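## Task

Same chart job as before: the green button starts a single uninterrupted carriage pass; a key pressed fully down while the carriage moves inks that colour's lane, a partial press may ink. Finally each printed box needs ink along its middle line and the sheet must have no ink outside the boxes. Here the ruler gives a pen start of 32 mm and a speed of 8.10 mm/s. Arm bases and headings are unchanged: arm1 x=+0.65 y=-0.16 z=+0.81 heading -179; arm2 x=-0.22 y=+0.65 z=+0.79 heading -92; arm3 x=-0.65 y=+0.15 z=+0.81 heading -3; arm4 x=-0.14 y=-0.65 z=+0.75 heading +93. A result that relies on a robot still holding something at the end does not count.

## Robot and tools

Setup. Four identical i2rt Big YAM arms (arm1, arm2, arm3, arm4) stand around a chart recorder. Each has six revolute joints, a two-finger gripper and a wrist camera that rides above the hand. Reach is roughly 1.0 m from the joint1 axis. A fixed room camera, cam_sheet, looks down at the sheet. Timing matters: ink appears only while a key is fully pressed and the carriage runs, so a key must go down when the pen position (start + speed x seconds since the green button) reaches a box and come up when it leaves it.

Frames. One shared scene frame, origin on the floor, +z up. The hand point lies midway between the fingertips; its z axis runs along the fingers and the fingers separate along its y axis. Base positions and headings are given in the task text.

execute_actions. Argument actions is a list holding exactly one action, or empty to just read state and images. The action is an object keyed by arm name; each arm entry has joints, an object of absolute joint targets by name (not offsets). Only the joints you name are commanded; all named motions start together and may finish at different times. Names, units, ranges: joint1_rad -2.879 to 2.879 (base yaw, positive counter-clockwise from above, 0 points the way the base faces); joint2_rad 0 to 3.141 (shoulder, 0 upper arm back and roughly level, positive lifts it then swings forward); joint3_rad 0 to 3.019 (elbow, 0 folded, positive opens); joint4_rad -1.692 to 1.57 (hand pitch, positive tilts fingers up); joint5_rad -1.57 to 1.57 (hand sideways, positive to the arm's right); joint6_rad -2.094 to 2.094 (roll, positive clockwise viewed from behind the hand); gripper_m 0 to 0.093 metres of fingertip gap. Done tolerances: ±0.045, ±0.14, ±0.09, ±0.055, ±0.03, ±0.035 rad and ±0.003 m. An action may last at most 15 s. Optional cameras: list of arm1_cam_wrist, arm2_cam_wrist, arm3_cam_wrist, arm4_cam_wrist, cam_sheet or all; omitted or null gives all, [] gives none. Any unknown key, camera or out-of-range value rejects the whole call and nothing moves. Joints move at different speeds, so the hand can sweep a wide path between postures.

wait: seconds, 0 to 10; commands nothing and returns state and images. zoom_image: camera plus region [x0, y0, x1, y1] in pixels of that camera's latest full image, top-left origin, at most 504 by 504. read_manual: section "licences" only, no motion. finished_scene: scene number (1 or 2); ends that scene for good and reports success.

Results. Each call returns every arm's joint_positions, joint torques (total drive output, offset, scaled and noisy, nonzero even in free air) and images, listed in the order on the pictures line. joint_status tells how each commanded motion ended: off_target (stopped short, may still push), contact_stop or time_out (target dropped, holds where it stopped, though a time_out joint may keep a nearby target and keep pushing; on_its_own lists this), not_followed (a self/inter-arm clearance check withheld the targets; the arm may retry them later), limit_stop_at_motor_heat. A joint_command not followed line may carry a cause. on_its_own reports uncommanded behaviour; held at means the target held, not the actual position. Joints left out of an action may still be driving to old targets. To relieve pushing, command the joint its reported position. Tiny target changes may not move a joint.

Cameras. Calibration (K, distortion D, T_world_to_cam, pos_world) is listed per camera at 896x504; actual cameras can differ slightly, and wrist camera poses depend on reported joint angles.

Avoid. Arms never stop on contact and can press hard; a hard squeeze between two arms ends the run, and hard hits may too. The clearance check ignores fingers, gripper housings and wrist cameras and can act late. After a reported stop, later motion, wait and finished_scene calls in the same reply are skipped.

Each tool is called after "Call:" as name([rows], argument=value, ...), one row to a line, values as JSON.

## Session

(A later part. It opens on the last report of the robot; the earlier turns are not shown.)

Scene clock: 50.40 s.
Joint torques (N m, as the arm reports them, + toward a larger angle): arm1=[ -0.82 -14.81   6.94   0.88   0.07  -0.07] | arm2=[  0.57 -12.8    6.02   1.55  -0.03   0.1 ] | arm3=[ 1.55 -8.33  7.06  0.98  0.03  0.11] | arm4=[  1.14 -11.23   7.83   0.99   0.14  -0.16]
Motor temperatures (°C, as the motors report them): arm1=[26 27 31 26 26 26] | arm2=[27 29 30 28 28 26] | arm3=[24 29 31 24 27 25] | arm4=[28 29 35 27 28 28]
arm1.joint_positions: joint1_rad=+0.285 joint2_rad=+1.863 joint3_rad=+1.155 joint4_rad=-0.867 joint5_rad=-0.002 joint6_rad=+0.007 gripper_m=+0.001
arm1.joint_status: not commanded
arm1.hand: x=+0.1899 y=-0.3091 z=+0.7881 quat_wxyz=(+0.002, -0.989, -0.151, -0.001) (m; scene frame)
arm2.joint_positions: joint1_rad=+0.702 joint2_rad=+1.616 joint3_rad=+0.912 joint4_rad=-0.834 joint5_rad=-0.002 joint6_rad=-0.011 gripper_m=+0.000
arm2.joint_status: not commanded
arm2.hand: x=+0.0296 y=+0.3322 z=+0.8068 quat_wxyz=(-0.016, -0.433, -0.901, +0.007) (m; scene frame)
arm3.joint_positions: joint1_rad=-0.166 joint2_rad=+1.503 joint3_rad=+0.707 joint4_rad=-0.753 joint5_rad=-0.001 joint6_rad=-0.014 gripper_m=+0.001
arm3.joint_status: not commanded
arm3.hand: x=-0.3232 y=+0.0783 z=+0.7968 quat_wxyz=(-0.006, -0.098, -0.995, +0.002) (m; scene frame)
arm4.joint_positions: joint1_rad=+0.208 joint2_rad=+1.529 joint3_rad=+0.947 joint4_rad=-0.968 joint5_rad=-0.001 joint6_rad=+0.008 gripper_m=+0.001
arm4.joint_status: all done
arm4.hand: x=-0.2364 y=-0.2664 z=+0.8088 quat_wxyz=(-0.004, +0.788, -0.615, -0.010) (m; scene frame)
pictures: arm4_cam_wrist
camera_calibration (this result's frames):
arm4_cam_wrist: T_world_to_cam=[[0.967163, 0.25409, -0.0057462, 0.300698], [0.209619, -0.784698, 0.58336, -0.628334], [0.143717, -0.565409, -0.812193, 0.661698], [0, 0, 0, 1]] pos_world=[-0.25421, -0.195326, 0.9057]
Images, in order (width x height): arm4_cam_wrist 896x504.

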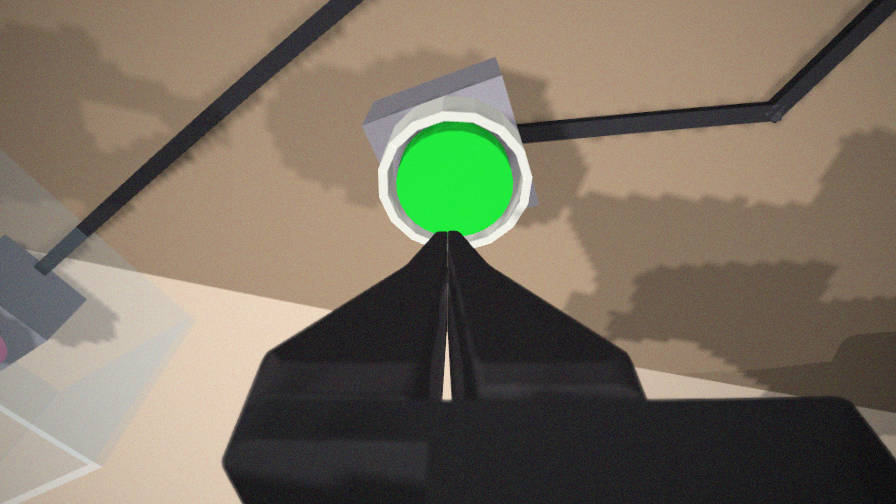

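Call:
execute_actions([
  {"arm4":{"joints":{"joint2_rad":1.69,"joint4_rad":-0.915}}},
], cameras=[])

Call:
execute_actions([
  {"arm4":{"joints":{"joint2_rad":1.42,"joint3_rad":1.13,"joint4_rad":-1.25}}},
], cameras=[])

Call:
execute_actions([
  {"arm4":{"joints":{"joint1_rad":0.847}}},
], cameras=[])

Call:
execute_actions([
  {"arm4":{"joints":{"joint2_rad":1.56,"joint3_rad":0.963,"joint4_rad":-0.934}}},
], cameras=[])

Call:
wait(seconds=10)

Call:
wait(seconds=3.5)

Call:
execute_actions([
  {"arm1":{"joints":{"joint2_rad":1.97}},"arm2":{"joints":{"joint2_rad":1.74}},"arm3":{"joints":{"joint2_rad":1.64}},"arm4":{"joints":{"joint2_rad":1.70}}},
], cameras=[])

Call:
wait(seconds=0.5)

Call:
execute_actions([
  {"arm1":{"joints":{"joint2_rad":1.83}},"arm2":{"joints":{"joint2_rad":1.59}},"arm3":{"joints":{"joint2_rad":1.47}},"arm4":{"joints":{"joint2_rad":1.54}}},
], cameras=[])

Call:
wait(seconds=6)

Call:
zoom_image(camera="cam_sheet", region=[340, 200, 500, 340])

Scene clock: 62.53 s.
Joint torques (N m, as the arm reports them, + toward a larger angle): arm1=[ -0.83 -14.8    6.94   0.89   0.07  -0.07] | arm2=[  0.55 -12.78   6.02   1.54  -0.03   0.1 ] | arm3=[ 1.48 -8.02  6.98  1.04  0.06  0.09] | arm4=[ 1.25 -8.93  6.05  0.7   0.14 -0.16]
Motor temperatures (°C, as the motors report them): arm1=[26 27 31 26 26 26] | arm2=[27 30 29 28 28 26] | arm3=[24 29 31 24 27 25] | arm4=[28 29 35 27 28 28]
arm1.joint_positions: joint1_rad=+0.285 joint2_rad=+1.863 joint3_rad=+1.155 joint4_rad=-0.867 joint5_rad=-0.002 joint6_rad=+0.007 gripper_m=+0.001
arm1.joint_status: not commanded
arm1.hand: x=+0.1899 y=-0.3091 z=+0.7881 quat_wxyz=(+0.002, -0.989, -0.151, -0.001) (m; scene frame)
arm2.joint_positions: joint1_rad=+0.702 joint2_rad=+1.616 joint3_rad=+0.912 joint4_rad=-0.834 joint5_rad=-0.002 joint6_rad=-0.011 gripper_m=+0.000
arm2.joint_status: not commanded
arm2.hand: x=+0.0296 y=+0.3322 z=+0.8068 quat_wxyz=(-0.016, -0.433, -0.901, +0.007) (m; scene frame)
arm3.joint_positions: joint1_rad=-0.166 joint2_rad=+1.503 joint3_rad=+0.707 joint4_rad=-0.753 joint5_rad=-0.001 joint6_rad=-0.014 gripper_m=+0.001
arm3.joint_status: not commanded
arm3.hand: x=-0.3232 y=+0.0783 z=+0.7968 quat_wxyz=(-0.006, -0.098, -0.995, +0.002) (m; scene frame)
arm4.joint_positions: joint1_rad=+0.208 joint2_rad=+1.653 joint3_rad=+0.963 joint4_rad=-0.920 joint5_rad=-0.001 joint6_rad=+0.008 gripper_m=+0.001
arm4.joint_status: all done
arm4.hand: x=-0.2384 y=-0.2594 z=+0.7660 quat_wxyz=(+0.014, +0.788, -0.615, +0.014) (m; scene frame)
pictures: none
No camera images: the call's "cameras" was empty. Leave "cameras" out to get every camera's image.

Scene clock: 63.80 s.
Joint torques (N m, as the arm reports them, + toward a larger angle): arm1=[ -0.84 -14.81   6.94   0.9    0.07  -0.07] | arm2=[  0.53 -12.78   6.02   1.53  -0.03   0.1 ] | arm3=[ 0.59 -8.32  6.93  1.05  0.06  0.1 ] | arm4=[ 1.21 -8.46  8.91  0.33  0.14 -0.16]
Motor temperatures (°C, as the motors report them): arm1=[26 27 31 26 26 26] | arm2=[27 30 29 28 28 26] | arm3=[24 29 31 24 27 25] | arm4=[28 29 35 27 28 28]
arm1.joint_positions: joint1_rad=+0.285 joint2_rad=+1.863 joint3_rad=+1.155 joint4_rad=-0.867 joint5_rad=-0.002 joint6_rad=+0.007 gripper_m=+0.001
arm1.joint_status: not commanded
arm1.hand: x=+0.1899 y=-0.3091 z=+0.7881 quat_wxyz=(+0.002, -0.989, -0.151, -0.001) (m; scene frame)
arm2.joint_positions: joint1_rad=+0.702 joint2_rad=+1.616 joint3_rad=+0.912 joint4_rad=-0.834 joint5_rad=-0.002 joint6_rad=-0.011 gripper_m=+0.000
arm2.joint_status: not commanded
arm2.hand: x=+0.0296 y=+0.3322 z=+0.8068 quat_wxyz=(-0.016, -0.433, -0.901, +0.007) (m; scene frame)
arm3.joint_positions: joint1_rad=-0.166 joint2_rad=+1.503 joint3_rad=+0.707 joint4_rad=-0.753 joint5_rad=-0.001 joint6_rad=-0.014 gripper_m=+0.001
arm3.joint_status: not commanded
arm3.hand: x=-0.3232 y=+0.0783 z=+0.7968 quat_wxyz=(-0.006, -0.098, -0.995, +0.002) (m; scene frame)
arm4.joint_positions: joint1_rad=+0.208 joint2_rad=+1.405 joint3_rad=+1.110 joint4_rad=-1.243 joint5_rad=-0.001 joint6_rad=+0.008 gripper_m=+0.001
arm4.joint_status: all done
arm4.hand: x=-0.2363 y=-0.2646 z=+0.9111 quat_wxyz=(-0.008, +0.788, -0.615, -0.015) (m; scene frame)
pictures: none
No camera images: the call's "cameras" was empty. Leave "cameras" out to get every camera's image.

Scene clock: 65.03 s.
Joint torques (N m, as the arm reports them, + toward a larger angle): arm1=[ -0.88 -14.78   6.95   0.89   0.07  -0.07] | arm2=[  0.54 -12.8    6.02   1.54  -0.03   0.1 ] | arm3=[ 1.17 -8.36  7.09  1.04  0.07  0.11] | arm4=[ 0.83 -8.86  9.01  0.37  0.14 -0.15]
Motor temperatures (°C, as the motors report them): arm1=[26 27 31 26 26 26] | arm2=[27 30 29 28 28 26] | arm3=[24 29 31 24 27 25] | arm4=[28 29 35 27 28 28]
arm1.joint_positions: joint1_rad=+0.285 joint2_rad=+1.863 joint3_rad=+1.155 joint4_rad=-0.867 joint5_rad=-0.002 joint6_rad=+0.007 gripper_m=+0.001
arm1.joint_status: not commanded
arm1.hand: x=+0.1899 y=-0.3091 z=+0.7881 quat_wxyz=(+0.002, -0.989, -0.151, -0.001) (m; scene frame)
arm2.joint_positions: joint1_rad=+0.702 joint2_rad=+1.616 joint3_rad=+0.912 joint4_rad=-0.834 joint5_rad=-0.002 joint6_rad=-0.011 gripper_m=+0.000
arm2.joint_status: not commanded
arm2.hand: x=+0.0296 y=+0.3322 z=+0.8068 quat_wxyz=(-0.016, -0.433, -0.901, +0.007) (m; scene frame)
arm3.joint_positions: joint1_rad=-0.166 joint2_rad=+1.503 joint3_rad=+0.707 joint4_rad=-0.753 joint5_rad=-0.001 joint6_rad=-0.014 gripper_m=+0.001
arm3.joint_status: not commanded
arm3.hand: x=-0.3232 y=+0.0783 z=+0.7968 quat_wxyz=(-0.006, -0.098, -0.995, +0.002) (m; scene frame)
arm4.joint_positions: joint1_rad=+0.850 joint2_rad=+1.405 joint3_rad=+1.110 joint4_rad=-1.243 joint5_rad=-0.001 joint6_rad=+0.008 gripper_m=+0.001
arm4.joint_status: all done
arm4.hand: x=-0.4483 y=-0.4014 z=+0.9123 quat_wxyz=(-0.004, +0.942, -0.335, -0.018) (m; scene frame)
pictures: none
No camera images: the call's "cameras" was empty. Leave "cameras" out to get every camera's image.

Scene clock: 66.07 s.
Joint torques (N m, as the arm reports them, + toward a larger angle): arm1=[ -0.83 -14.82   6.94   0.89   0.07  -0.07] | arm2=[  0.57 -12.77   6.02   1.54  -0.03   0.1 ] | arm3=[ 1.35 -8.33  7.01  1.12  0.    0.08] | arm4=[  0.65 -11.78   7.69   0.99   0.13  -0.14]
Motor temperatures (°C, as the motors report them): arm1=[26 27 31 26 26 26] | arm2=[27 30 29 28 28 26] | arm3=[24 29 31 24 27 25] | arm4=[28 29 35 27 28 28]
arm1.joint_positions: joint1_rad=+0.285 joint2_rad=+1.863 joint3_rad=+1.155 joint4_rad=-0.867 joint5_rad=-0.002 joint6_rad=+0.007 gripper_m=+0.001
arm1.joint_status: not commanded
arm1.hand: x=+0.1899 y=-0.3091 z=+0.7881 quat_wxyz=(+0.002, -0.989, -0.151, -0.001) (m; scene frame)
arm2.joint_positions: joint1_rad=+0.702 joint2_rad=+1.616 joint3_rad=+0.912 joint4_rad=-0.834 joint5_rad=-0.002 joint6_rad=-0.011 gripper_m=+0.000
arm2.joint_status: not commanded
arm2.hand: x=+0.0296 y=+0.3322 z=+0.8068 quat_wxyz=(-0.016, -0.433, -0.901, +0.007) (m; scene frame)
arm3.joint_positions: joint1_rad=-0.166 joint2_rad=+1.503 joint3_rad=+0.707 joint4_rad=-0.753 joint5_rad=-0.001 joint6_rad=-0.014 gripper_m=+0.001
arm3.joint_status: not commanded
arm3.hand: x=-0.3232 y=+0.0783 z=+0.7968 quat_wxyz=(-0.006, -0.098, -0.995, +0.002) (m; scene frame)
arm4.joint_positions: joint1_rad=+0.850 joint2_rad=+1.573 joint3_rad=+0.946 joint4_rad=-0.942 joint5_rad=-0.001 joint6_rad=+0.008 gripper_m=+0.001
arm4.joint_status: all done
arm4.hand: x=-0.4491 y=-0.4013 z=+0.7930 quat_wxyz=(+0.001, +0.942, -0.335, -0.003) (m; scene frame)
pictures: none
No camera images: the call's "cameras" was empty. Leave "cameras" out to get every camera's image.

Scene clock: 76.07 s.
Joint torques (N m, as the arm reports them, + toward a larger angle): arm1=[ -0.82 -14.8    6.96   0.9    0.08  -0.07] | arm2=[  0.53 -12.81   6.03   1.54  -0.03   0.1 ] | arm3=[ 1.19 -8.18  6.98  1.05 -0.03  0.13] | arm4=[  0.82 -11.65   7.63   0.97   0.12  -0.15]
Motor temperatures (°C, as the motors report them): arm1=[26 27 31 26 26 26] | arm2=[27 30 29 28 28 26] | arm3=[24 29 31 24 27 25] | arm4=[28 29 35 27 28 28]
arm1.joint_positions: joint1_rad=+0.285 joint2_rad=+1.863 joint3_rad=+1.155 joint4_rad=-0.867 joint5_rad=-0.002 joint6_rad=+0.007 gripper_m=+0.001
arm1.joint_status: not commanded
arm1.hand: x=+0.1899 y=-0.3091 z=+0.7881 quat_wxyz=(+0.002, -0.989, -0.151, -0.001) (m; scene frame)
arm2.joint_positions: joint1_rad=+0.702 joint2_rad=+1.616 joint3_rad=+0.912 joint4_rad=-0.834 joint5_rad=-0.002 joint6_rad=-0.011 gripper_m=+0.000
arm2.joint_status: not commanded
arm2.hand: x=+0.0296 y=+0.3322 z=+0.8068 quat_wxyz=(-0.016, -0.433, -0.901, +0.007) (m; scene frame)
arm3.joint_positions: joint1_rad=-0.166 joint2_rad=+1.503 joint3_rad=+0.707 joint4_rad=-0.753 joint5_rad=-0.001 joint6_rad=-0.014 gripper_m=+0.001
arm3.joint_status: not commanded
arm3.hand: x=-0.3232 y=+0.0783 z=+0.7968 quat_wxyz=(-0.006, -0.098, -0.995, +0.002) (m; scene frame)
arm4.joint_positions: joint1_rad=+0.850 joint2_rad=+1.573 joint3_rad=+0.946 joint4_rad=-0.942 joint5_rad=-0.001 joint6_rad=+0.008 gripper_m=+0.001
arm4.joint_status: all done
arm4.hand: x=-0.4491 y=-0.4013 z=+0.7930 quat_wxyz=(+0.001, +0.942, -0.335, -0.003) (m; scene frame)
wait: 10.00 s; at rest by 0.27 s
pictures: arm1_cam_wrist, arm2_cam_wrist, arm3_cam_wrist, arm4_cam_wrist, cam_sheet
camera_calibration (this result's frames):
arm1_cam_wrist: T_world_to_cam=[[-0.300544, 0.953738, 0.00754092, 0.342919], [0.778019, 0.240582, 0.580351, -0.52317], [0.551688, 0.180288, -0.814332, 0.714951], [0, 0, 0, 1]] pos_world=[0.115668, -0.330087, 0.883243]
arm2_cam_wrist: T_world_to_cam=[[-0.787307, -0.616492, 0.00923853, 0.221137], [-0.510119, 0.659731, 0.551845, -0.640264], [-0.346303, 0.429759, -0.833895, 0.662004], [0, 0, 0, 1]] pos_world=[0.076746, 0.274229, 0.903326]
arm3_cam_wrist: T_world_to_cam=[[-0.209979, -0.977682, 0.00684582, -0.00113607], [-0.796924, 0.175205, 0.578114, -0.730051], [-0.566411, 0.115936, -0.815927, 0.580672], [0, 0, 0, 1]] pos_world=[-0.253135, 0.0594771, 0.895846]
arm4_cam_wrist: T_world_to_cam=[[0.622443, 0.782653, -0.00427291, 0.596782], [0.629689, -0.497533, 0.596618, -0.387055], [0.464819, -0.374051, -0.802514, 0.816512], [0, 0, 0, 1]] pos_world=[-0.507269, -0.354229, 0.888736]
Images, in order (width x height): arm1_cam_wrist 896x504, arm2_cam_wrist 896x504, arm3_cam_wrist 896x504, arm4_cam_wrist 896x504, cam_sheet 896x504.

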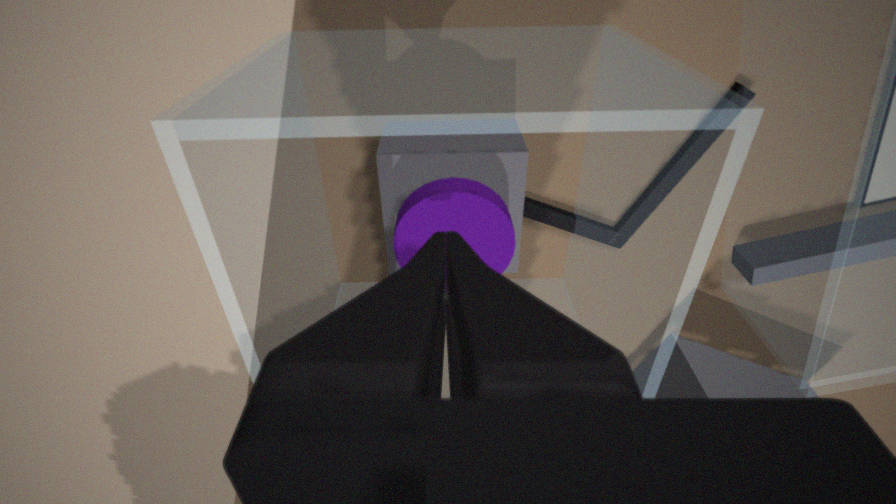

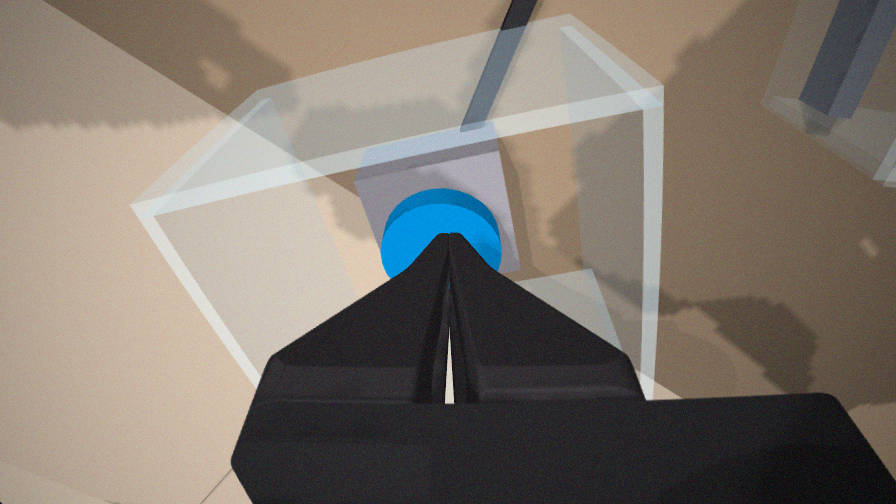

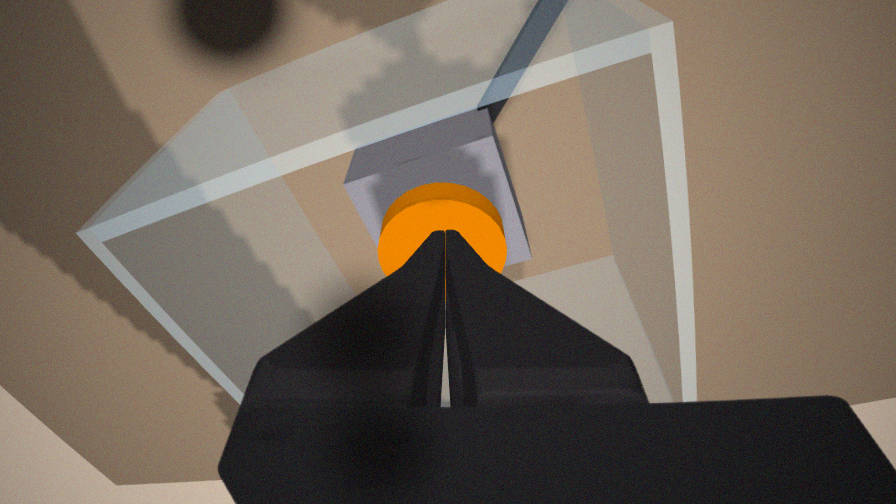

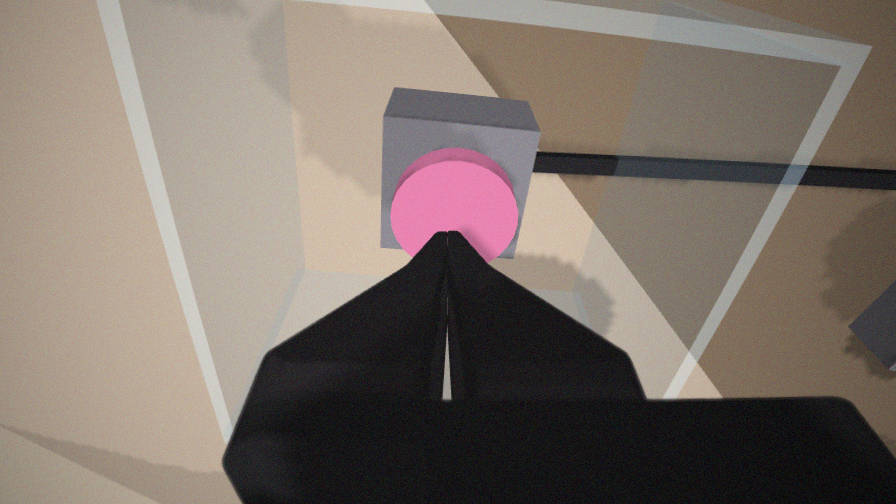

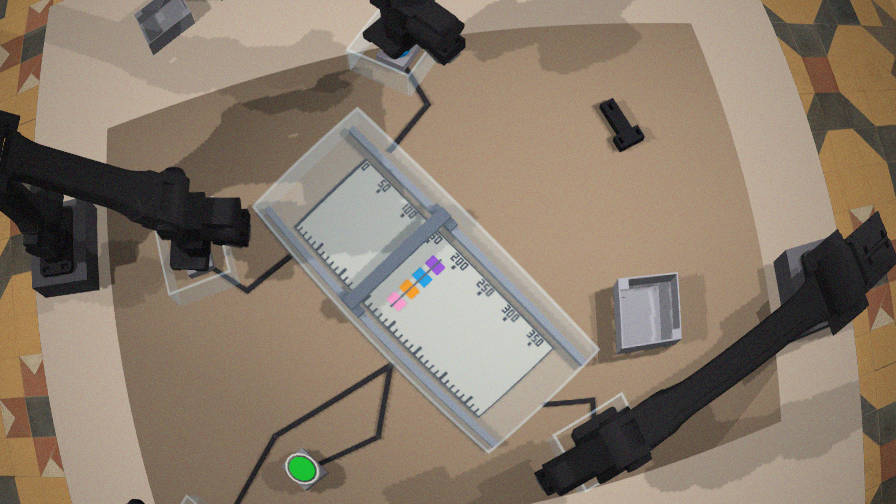

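Scene clock: 79.57 s.
Joint torques (N m, as the arm reports them, + toward a larger angle): arm1=[ -0.82 -14.78   6.95   0.9    0.07  -0.07] | arm2=[  0.52 -12.79   6.02   1.55  -0.03   0.1 ] | arm3=[ 1.51 -8.08  7.08  1.05  0.05  0.1 ] | arm4=[  0.68 -11.99   7.63   0.97   0.13  -0.15]
Motor temperatures (°C, as the motors report them): arm1=[26 27 31 26 26 26] | arm2=[27 30 29 28 28 26] | arm3=[24 29 31 24 27 25] | arm4=[28 29 35 27 28 28]
arm1.joint_positions: joint1_rad=+0.285 joint2_rad=+1.863 joint3_rad=+1.155 joint4_rad=-0.867 joint5_rad=-0.002 joint6_rad=+0.007 gripper_m=+0.001
arm1.joint_status: not commanded
arm1.hand: x=+0.1899 y=-0.3091 z=+0.7881 quat_wxyz=(+0.002, -0.989, -0.151, -0.001) (m; scene frame)
arm2.joint_positions: joint1_rad=+0.702 joint2_rad=+1.616 joint3_rad=+0.912 joint4_rad=-0.834 joint5_rad=-0.002 joint6_rad=-0.011 gripper_m=+0.000
arm2.joint_status: not commanded
arm2.hand: x=+0.0296 y=+0.3322 z=+0.8068 quat_wxyz=(-0.016, -0.433, -0.901, +0.007) (m; scene frame)
arm3.joint_positions: joint1_rad=-0.166 joint2_rad=+1.503 joint3_rad=+0.707 joint4_rad=-0.753 joint5_rad=-0.001 joint6_rad=-0.014 gripper_m=+0.001
arm3.joint_status: not commanded
arm3.hand: x=-0.3232 y=+0.0783 z=+0.7968 quat_wxyz=(-0.006, -0.098, -0.995, +0.002) (m; scene frame)
arm4.joint_positions: joint1_rad=+0.850 joint2_rad=+1.573 joint3_rad=+0.946 joint4_rad=-0.942 joint5_rad=-0.001 joint6_rad=+0.008 gripper_m=+0.001
arm4.joint_status: all done
arm4.hand: x=-0.4491 y=-0.4013 z=+0.7930 quat_wxyz=(+0.001, +0.942, -0.335, -0.003) (m; scene frame)
wait: 3.50 s; at rest by 0.27 s
pictures: arm1_cam_wrist, arm2_cam_wrist, arm3_cam_wrist, arm4_cam_wrist, cam_sheet
camera_calibration (this result's frames):
arm1_cam_wrist: T_world_to_cam=[[-0.300544, 0.953738, 0.00754092, 0.342919], [0.778019, 0.240582, 0.580351, -0.52317], [0.551688, 0.180288, -0.814332, 0.714951], [0, 0, 0, 1]] pos_world=[0.115668, -0.330087, 0.883243]
arm2_cam_wrist: T_world_to_cam=[[-0.787307, -0.616492, 0.00923853, 0.221137], [-0.510119, 0.659731, 0.551845, -0.640264], [-0.346303, 0.429759, -0.833895, 0.662004], [0, 0, 0, 1]] pos_world=[0.076746, 0.274229, 0.903326]
arm3_cam_wrist: T_world_to_cam=[[-0.209979, -0.977682, 0.00684582, -0.00113607], [-0.796924, 0.175205, 0.578114, -0.730051], [-0.566411, 0.115936, -0.815927, 0.580672], [0, 0, 0, 1]] pos_world=[-0.253135, 0.0594771, 0.895846]
arm4_cam_wrist: T_world_to_cam=[[0.622443, 0.782653, -0.00427291, 0.596782], [0.629689, -0.497533, 0.596618, -0.387055], [0.464819, -0.374051, -0.802514, 0.816512], [0, 0, 0, 1]] pos_world=[-0.507269, -0.354229, 0.888736]
Images, in order (width x height): arm1_cam_wrist 896x504, arm2_cam_wrist 896x504, arm3_cam_wrist 896x504, arm4_cam_wrist 896x504, cam_sheet 896x504.

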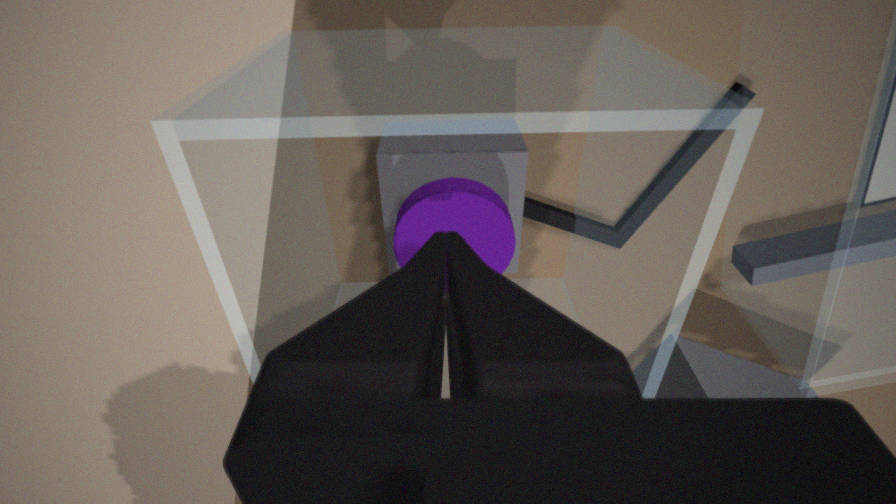

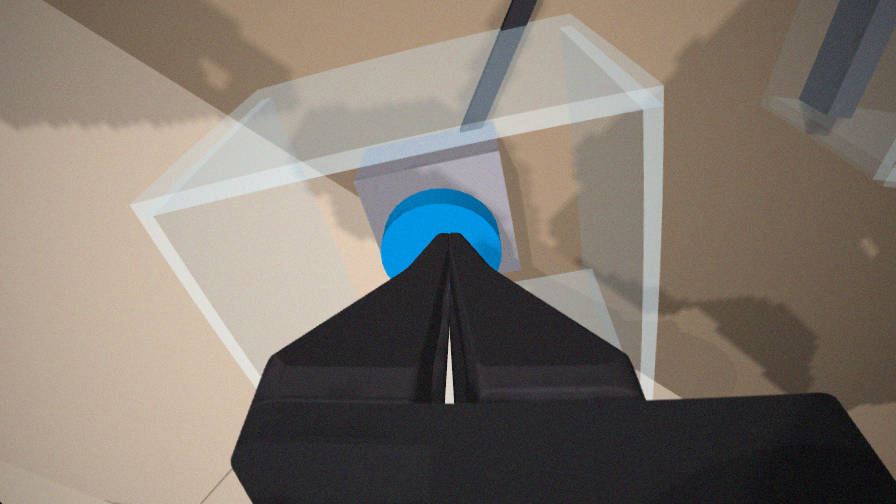

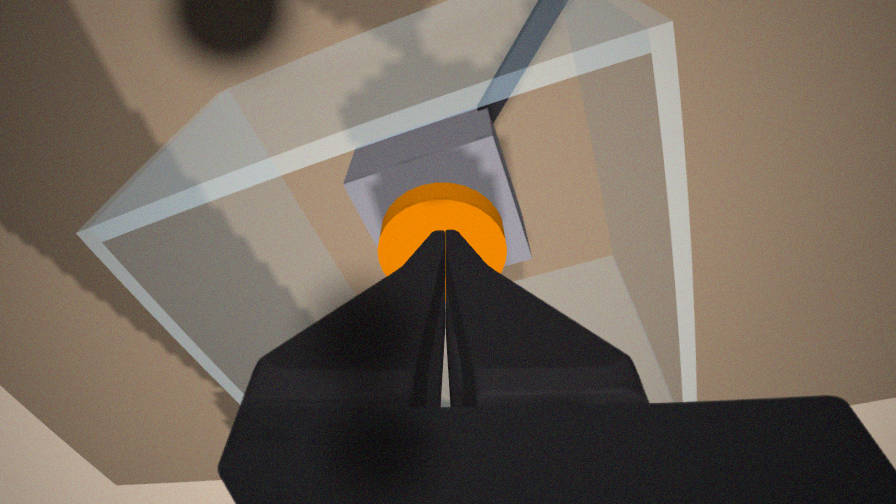

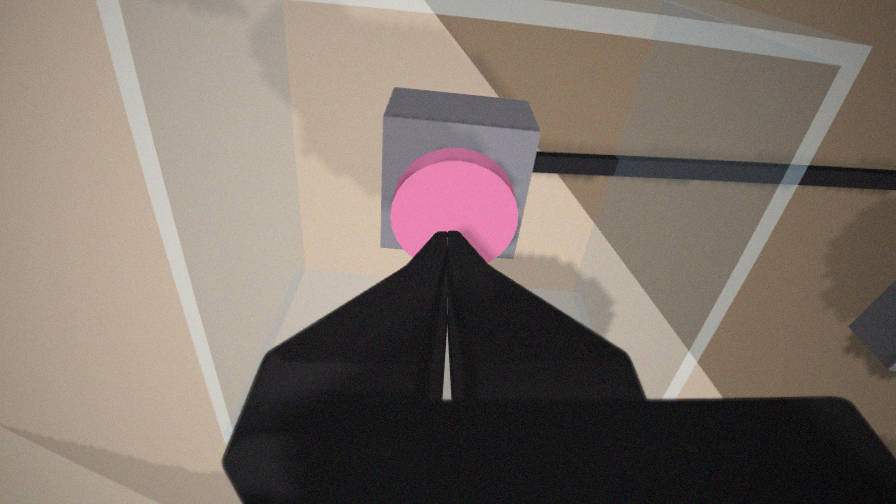

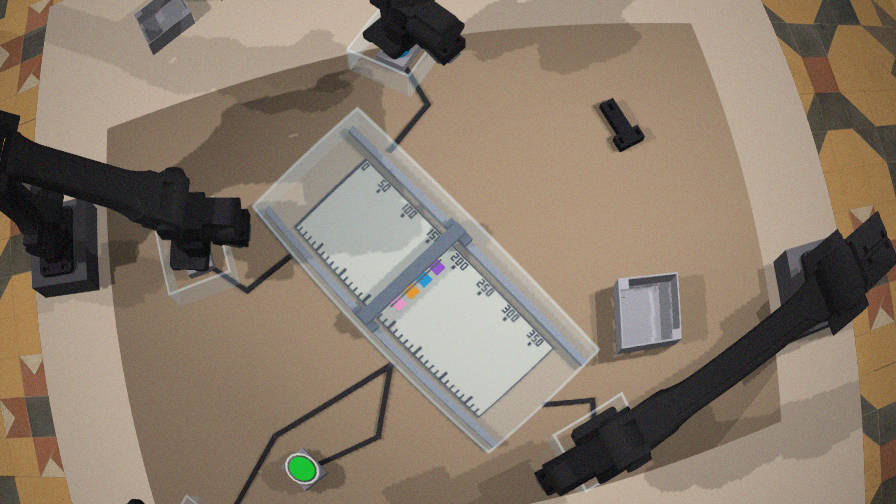

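Scene clock: 80.37 s.
Joint torques (N m, as the arm reports them, + toward a larger angle): arm1=[ -0.82 -10.05   6.06   0.7    0.08  -0.07] | arm2=[ 0.55 -9.12  4.8   1.37 -0.04  0.1 ] | arm3=[ 1.5  -5.04  5.69  0.9   0.06  0.09] | arm4=[ 0.78 -8.15  6.13  0.75  0.13 -0.14]
Motor temperatures (°C, as the motors report them): arm1=[26 27 31 26 26 26] | arm2=[27 30 29 28 28 26] | arm3=[24 29 31 24 27 25] | arm4=[28 29 35 27 28 28]
arm1.joint_positions: joint1_rad=+0.285 joint2_rad=+1.917 joint3_rad=+1.161 joint4_rad=-0.864 joint5_rad=-0.002 joint6_rad=+0.007 gripper_m=+0.001
arm1.joint_status: all done
arm1.hand: x=+0.1945 y=-0.3075 z=+0.7649 quat_wxyz=(+0.005, -0.988, -0.151, -0.023) (m; scene frame)
arm2.joint_positions: joint1_rad=+0.702 joint2_rad=+1.695 joint3_rad=+0.922 joint4_rad=-0.834 joint5_rad=-0.001 joint6_rad=-0.011 gripper_m=+0.000
arm2.joint_status: all done
arm2.hand: x=+0.0265 y=+0.3361 z=+0.7794 quat_wxyz=(+0.015, -0.433, -0.901, -0.008) (m; scene frame)
arm3.joint_positions: joint1_rad=-0.166 joint2_rad=+1.585 joint3_rad=+0.716 joint4_rad=-0.754 joint5_rad=-0.001 joint6_rad=-0.014 gripper_m=+0.001
arm3.joint_status: all done
arm3.hand: x=-0.3309 y=+0.0799 z=+0.7737 quat_wxyz=(+0.031, -0.098, -0.995, -0.003) (m; scene frame)
arm4.joint_positions: joint1_rad=+0.850 joint2_rad=+1.652 joint3_rad=+0.961 joint4_rad=-0.940 joint5_rad=-0.001 joint6_rad=+0.008 gripper_m=+0.001
arm4.joint_status: all done
arm4.hand: x=-0.4490 y=-0.4016 z=+0.7676 quat_wxyz=(+0.012, +0.942, -0.335, +0.026) (m; scene frame)
pictures: none
No camera images: the call's "cameras" was empty. Leave "cameras" out to get every camera's image.

Scene clock: 80.87 s.
Joint torques (N m, as the arm reports them, + toward a larger angle): arm1=[ -0.82 -10.1    6.06   0.7    0.07  -0.07] | arm2=[ 0.55 -9.12  4.79  1.36 -0.04  0.1 ] | arm3=[ 1.03 -4.31  5.55  0.87  0.09  0.08] | arm4=[ 0.8  -8.16  6.14  0.79  0.13 -0.15]
Motor temperatures (°C, as the motors report them): arm1=[26 27 31 26 26 26] | arm2=[27 30 29 28 28 26] | arm3=[24 29 31 24 27 25] | arm4=[28 29 35 27 28 28]
arm1.joint_positions: joint1_rad=+0.285 joint2_rad=+1.917 joint3_rad=+1.161 joint4_rad=-0.864 joint5_rad=-0.002 joint6_rad=+0.007 gripper_m=+0.001
arm1.joint_status: all done
arm1.hand: x=+0.1945 y=-0.3075 z=+0.7649 quat_wxyz=(+0.005, -0.988, -0.151, -0.023) (m; scene frame)
arm2.joint_positions: joint1_rad=+0.702 joint2_rad=+1.695 joint3_rad=+0.922 joint4_rad=-0.834 joint5_rad=-0.001 joint6_rad=-0.011 gripper_m=+0.000
arm2.joint_status: all done
arm2.hand: x=+0.0265 y=+0.3361 z=+0.7794 quat_wxyz=(+0.015, -0.433, -0.901, -0.008) (m; scene frame)
arm3.joint_positions: joint1_rad=-0.166 joint2_rad=+1.585 joint3_rad=+0.716 joint4_rad=-0.754 joint5_rad=-0.001 joint6_rad=-0.014 gripper_m=+0.001
arm3.joint_status: all done
arm3.hand: x=-0.3309 y=+0.0799 z=+0.7737 quat_wxyz=(+0.031, -0.098, -0.995, -0.003) (m; scene frame)
arm4.joint_positions: joint1_rad=+0.850 joint2_rad=+1.652 joint3_rad=+0.961 joint4_rad=-0.940 joint5_rad=-0.001 joint6_rad=+0.008 gripper_m=+0.001
arm4.joint_status: all done
arm4.hand: x=-0.4490 y=-0.4016 z=+0.7676 quat_wxyz=(+0.012, +0.942, -0.335, +0.026) (m; scene frame)
wait: 0.50 s; at rest by 0.27 s
pictures: arm1_cam_wrist, arm2_cam_wrist, arm3_cam_wrist, arm4_cam_wrist, cam_sheet
camera_calibration (this result's frames):
arm1_cam_wrist: T_world_to_cam=[[-0.300684, 0.953693, 0.00771895, 0.342851], [0.752404, 0.232232, 0.616407, -0.538851], [0.58607, 0.191151, -0.78739, 0.669283], [0, 0, 0, 1]] pos_world=[0.116277, -0.32977, 0.856492]
arm2_cam_wrist: T_world_to_cam=[[-0.787169, -0.616663, 0.00958342, 0.221095], [-0.485274, 0.628891, 0.607458, -0.66295], [-0.380624, 0.473521, -0.794294, 0.591738], [0, 0, 0, 1]] pos_world=[0.0775565, 0.273064, 0.87061]
arm3_cam_wrist: T_world_to_cam=[[-0.209677, -0.977746, 0.00694463, -0.00102437], [-0.7529, 0.165983, 0.636861, -0.753233], [-0.623841, 0.128307, -0.770948, 0.502517], [0, 0, 0, 1]] pos_world=[-0.253833, 0.0595458, 0.867126]
arm4_cam_wrist: T_world_to_cam=[[0.622478, 0.782622, -0.00490758, 0.597332], [0.600205, -0.473345, 0.644747, -0.412576], [0.50227, -0.404286, -0.76438, 0.771389], [0, 0, 0, 1]] pos_world=[-0.511642, -0.350914, 0.858573]
Images, in order (width x height): arm1_cam_wrist 896x504, arm2_cam_wrist 896x504, arm3_cam_wrist 896x504, arm4_cam_wrist 896x504, cam_sheet 896x504.

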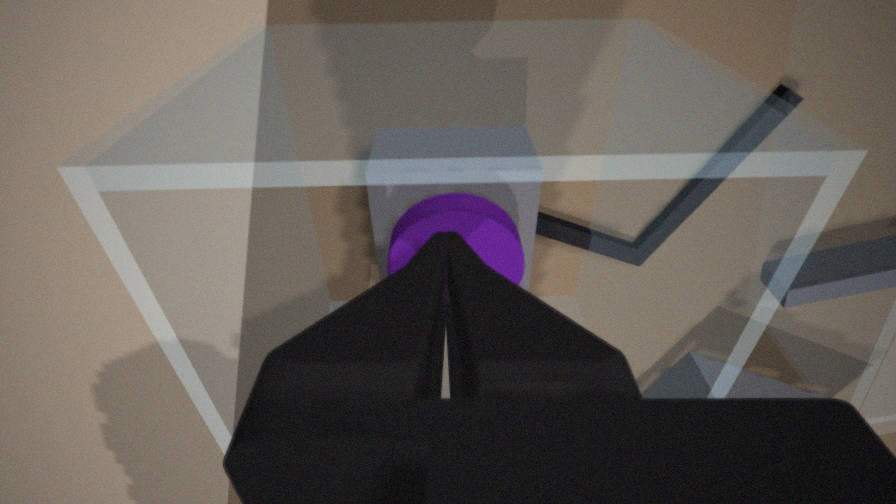

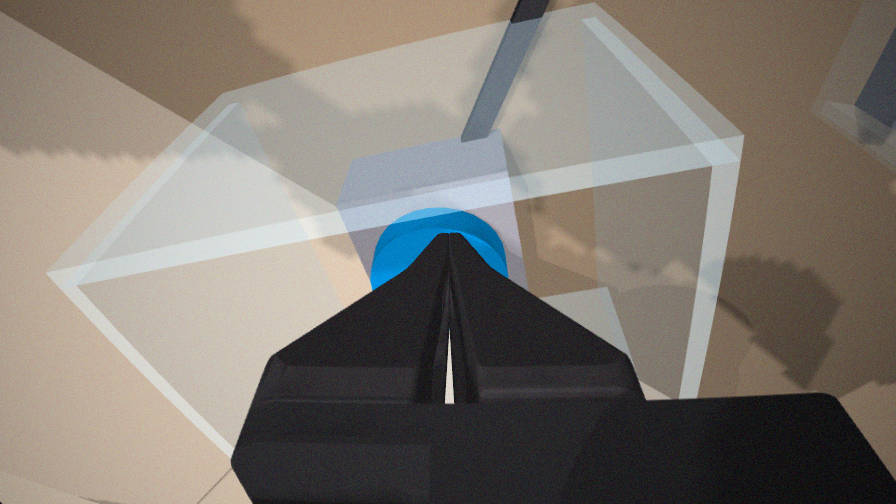

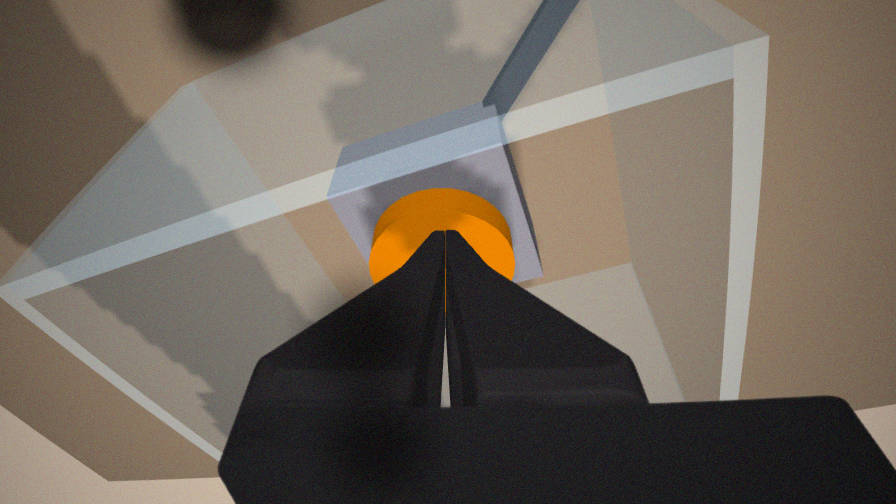

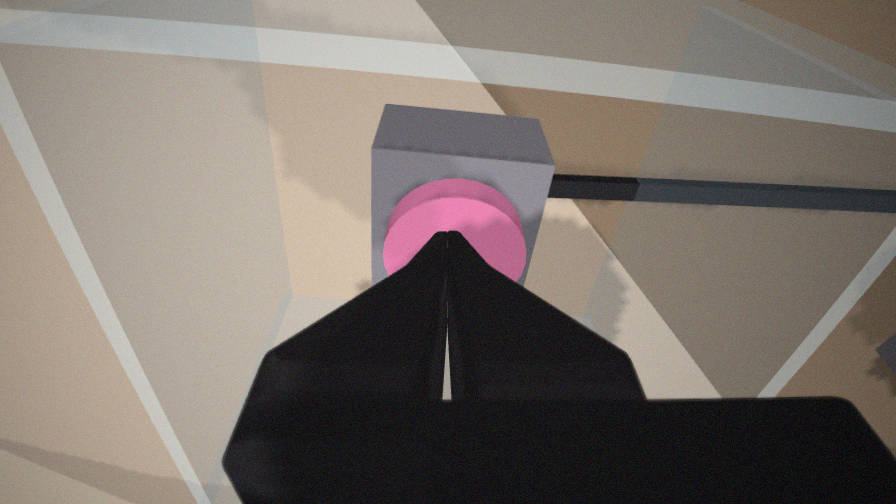

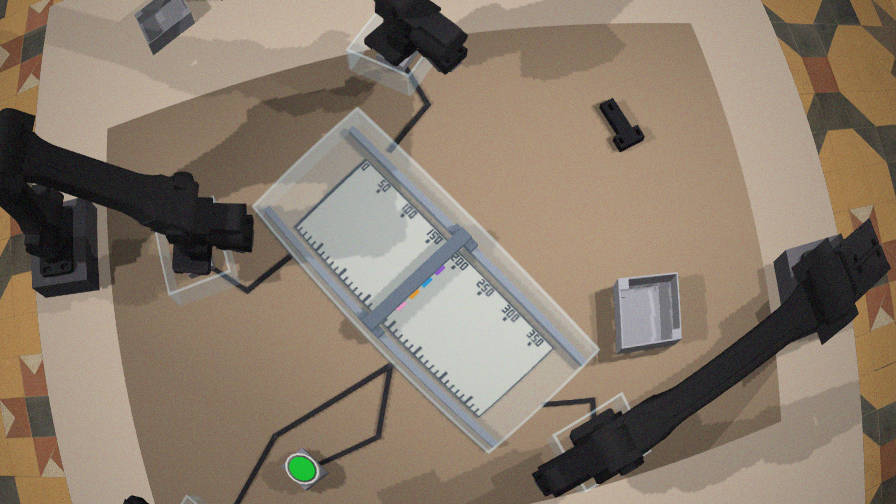

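Scene clock: 81.87 s.
Joint torques (N m, as the arm reports them, + toward a larger angle): arm1=[ -0.81 -13.31   7.05   0.81   0.08  -0.07] | arm2=[  0.54 -11.98   6.07   1.51  -0.04   0.1 ] | arm3=[ 1.28 -7.41  7.19  0.92  0.02  0.12] | arm4=[  0.79 -10.2    6.96   1.     0.13  -0.16]
Motor temperatures (°C, as the motors report them): arm1=[26 27 31 26 26 26] | arm2=[27 30 29 28 28 26] | arm3=[24 29 31 24 27 25] | arm4=[28 29 35 27 28 28]
arm1.joint_positions: joint1_rad=+0.285 joint2_rad=+1.837 joint3_rad=+1.157 joint4_rad=-0.863 joint5_rad=-0.002 joint6_rad=+0.007 gripper_m=+0.001
arm1.joint_status: all done
arm1.hand: x=+0.1847 y=-0.3108 z=+0.8009 quat_wxyz=(-0.001, -0.988, -0.151, +0.015) (m; scene frame)
arm2.joint_positions: joint1_rad=+0.702 joint2_rad=+1.592 joint3_rad=+0.913 joint4_rad=-0.832 joint5_rad=-0.001 joint6_rad=-0.011 gripper_m=+0.000
arm2.joint_status: all done
arm2.hand: x=+0.0319 y=+0.3292 z=+0.8166 quat_wxyz=(-0.028, -0.433, -0.901, +0.014) (m; scene frame)
arm3.joint_positions: joint1_rad=-0.166 joint2_rad=+1.468 joint3_rad=+0.709 joint4_rad=-0.752 joint5_rad=-0.001 joint6_rad=-0.014 gripper_m=+0.001
arm3.joint_status: all done
arm3.hand: x=-0.3175 y=+0.0771 z=+0.8084 quat_wxyz=(-0.024, -0.098, -0.995, +0.004) (m; scene frame)
arm4.joint_positions: joint1_rad=+0.850 joint2_rad=+1.533 joint3_rad=+0.961 joint4_rad=-0.939 joint5_rad=-0.001 joint6_rad=+0.008 gripper_m=+0.001
arm4.joint_status: all done
arm4.hand: x=-0.4576 y=-0.3945 z=+0.8131 quat_wxyz=(-0.008, +0.942, -0.335, -0.031) (m; scene frame)
pictures: none
No camera images: the call's "cameras" was empty. Leave "cameras" out to get every camera's image.

Scene clock: 87.87 s.
Joint torques (N m, as the arm reports them, + toward a larger angle): arm1=[ -0.86 -14.25   6.97   0.84   0.07  -0.07] | arm2=[  0.55 -12.26   6.11   1.52  -0.04   0.1 ] | arm3=[ 1.48 -7.8   7.33  1.04  0.04  0.08] | arm4=[  0.8  -10.33   6.89   0.94   0.13  -0.13]
Motor temperatures (°C, as the motors report them): arm1=[26 27 31 26 26 26] | arm2=[27 30 29 28 28 26] | arm3=[24 29 31 24 27 25] | arm4=[28 29 35 27 28 28]
arm1.joint_positions: joint1_rad=+0.285 joint2_rad=+1.837 joint3_rad=+1.157 joint4_rad=-0.863 joint5_rad=-0.002 joint6_rad=+0.007 gripper_m=+0.001
arm1.joint_status: all done
arm1.hand: x=+0.1847 y=-0.3108 z=+0.8009 quat_wxyz=(-0.001, -0.988, -0.151, +0.015) (m; scene frame)
arm2.joint_positions: joint1_rad=+0.702 joint2_rad=+1.592 joint3_rad=+0.913 joint4_rad=-0.832 joint5_rad=-0.001 joint6_rad=-0.011 gripper_m=+0.000
arm2.joint_status: all done
arm2.hand: x=+0.0319 y=+0.3292 z=+0.8166 quat_wxyz=(-0.028, -0.433, -0.901, +0.014) (m; scene frame)
arm3.joint_positions: joint1_rad=-0.166 joint2_rad=+1.468 joint3_rad=+0.709 joint4_rad=-0.752 joint5_rad=-0.001 joint6_rad=-0.014 gripper_m=+0.001
arm3.joint_status: all done
arm3.hand: x=-0.3175 y=+0.0771 z=+0.8084 quat_wxyz=(-0.024, -0.098, -0.995, +0.004) (m; scene frame)
arm4.joint_positions: joint1_rad=+0.850 joint2_rad=+1.533 joint3_rad=+0.961 joint4_rad=-0.939 joint5_rad=-0.001 joint6_rad=+0.008 gripper_m=+0.001
arm4.joint_status: all done
arm4.hand: x=-0.4576 y=-0.3945 z=+0.8131 quat_wxyz=(-0.008, +0.942, -0.335, -0.031) (m; scene frame)
wait: 6.00 s; at rest by 0.27 s
pictures: arm1_cam_wrist, arm2_cam_wrist, arm3_cam_wrist, arm4_cam_wrist, cam_sheet
camera_calibration (this result's frames):
arm1_cam_wrist: T_world_to_cam=[[-0.300451, 0.953768, 0.00741338, 0.342995], [0.794896, 0.246093, 0.554598, -0.506942], [0.527134, 0.172522, -0.832085, 0.744931], [0, 0, 0, 1]] pos_world=[0.113341, -0.3309, 0.898453]
arm2_cam_wrist: T_world_to_cam=[[-0.787702, -0.615982, 0.00960378, 0.220532], [-0.518979, 0.671896, 0.52841, -0.627046], [-0.331943, 0.411245, -0.848935, 0.690226], [0, 0, 0, 1]] pos_world=[0.0774057, 0.273301, 0.915176]
arm3_cam_wrist: T_world_to_cam=[[-0.21013, -0.97765, 0.00678669, -0.00117768], [-0.817721, 0.179552, 0.546894, -0.71368], [-0.53589, 0.109369, -0.837174, 0.620922], [0, 0, 0, 1]] pos_world=[-0.251093, 0.0590818, 0.910135]
arm4_cam_wrist: T_world_to_cam=[[0.622417, 0.782673, -0.00441304, 0.596918], [0.655633, -0.518293, 0.549107, -0.348006], [0.427484, -0.344667, -0.835741, 0.860644], [0, 0, 0, 1]] pos_world=[-0.51128, -0.350925, 0.913002]
Images, in order (width x height): arm1_cam_wrist 896x504, arm2_cam_wrist 896x504, arm3_cam_wrist 896x504, arm4_cam_wrist 896x504, cam_sheet 896x504.

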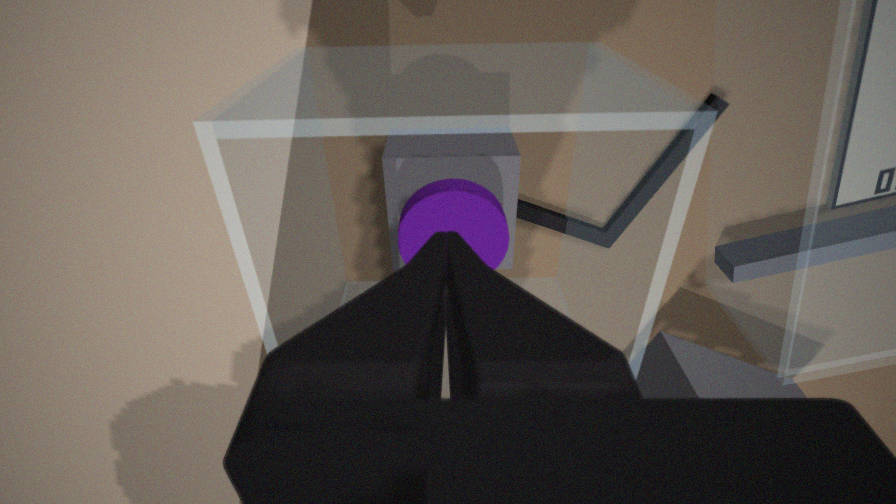

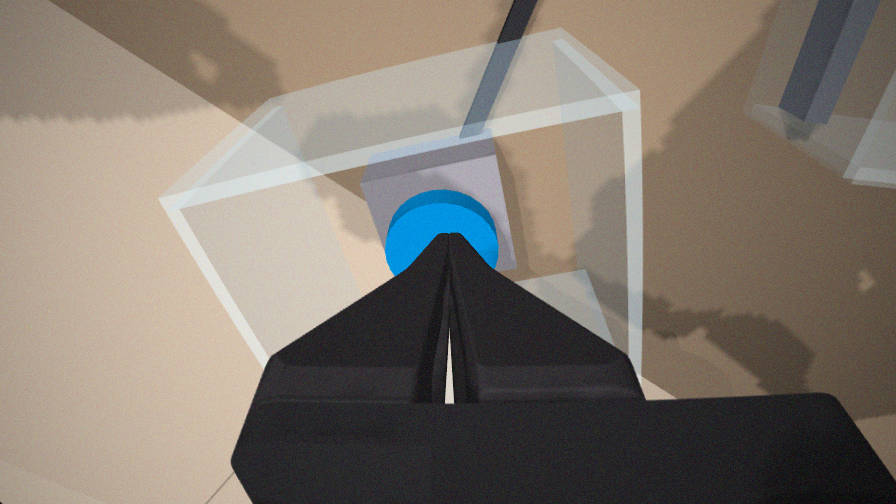

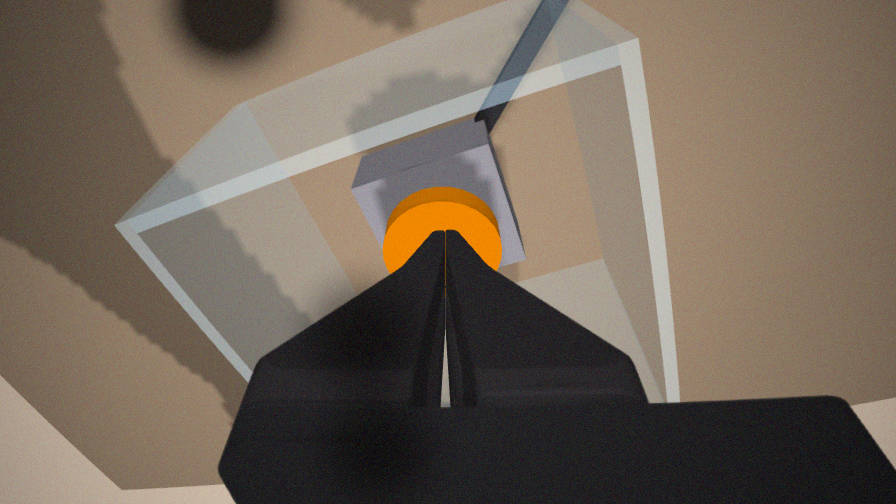

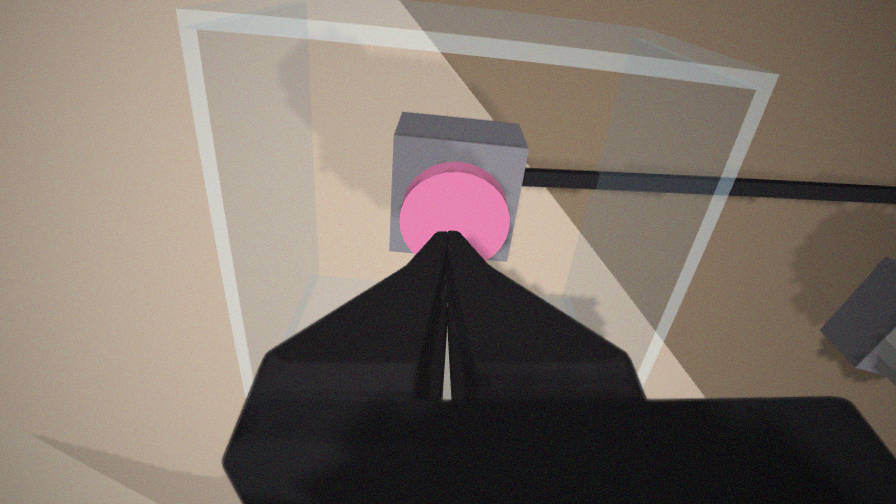

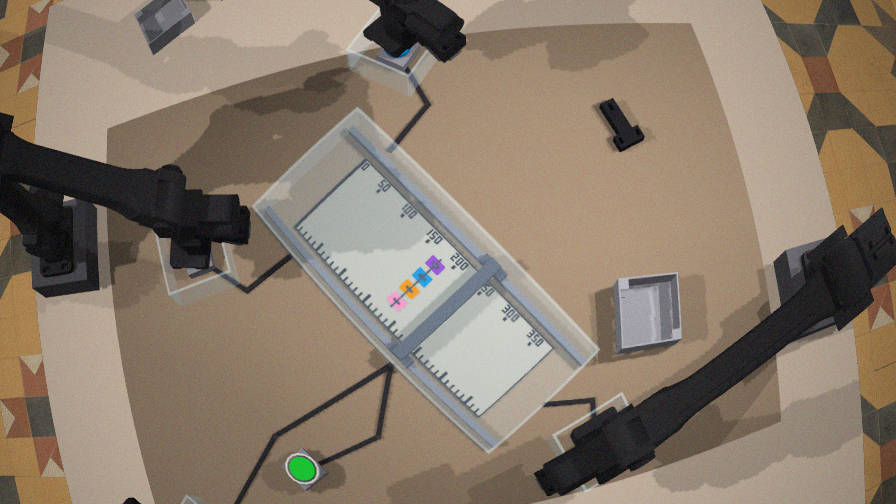

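Region (340, 200, 500, 340) of cam_sheet's 896x504 image, scaled by 3.150, with more detail than that image has; it fills the top 441 rows of this view, and the rest is white.

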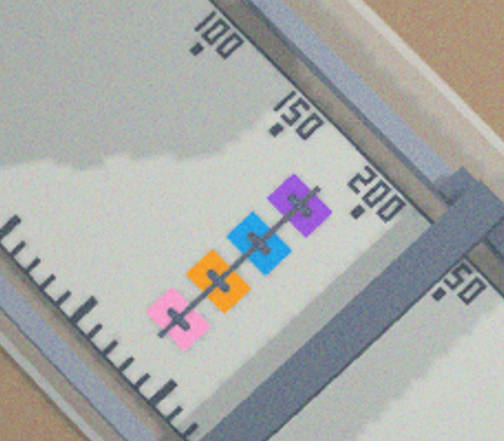

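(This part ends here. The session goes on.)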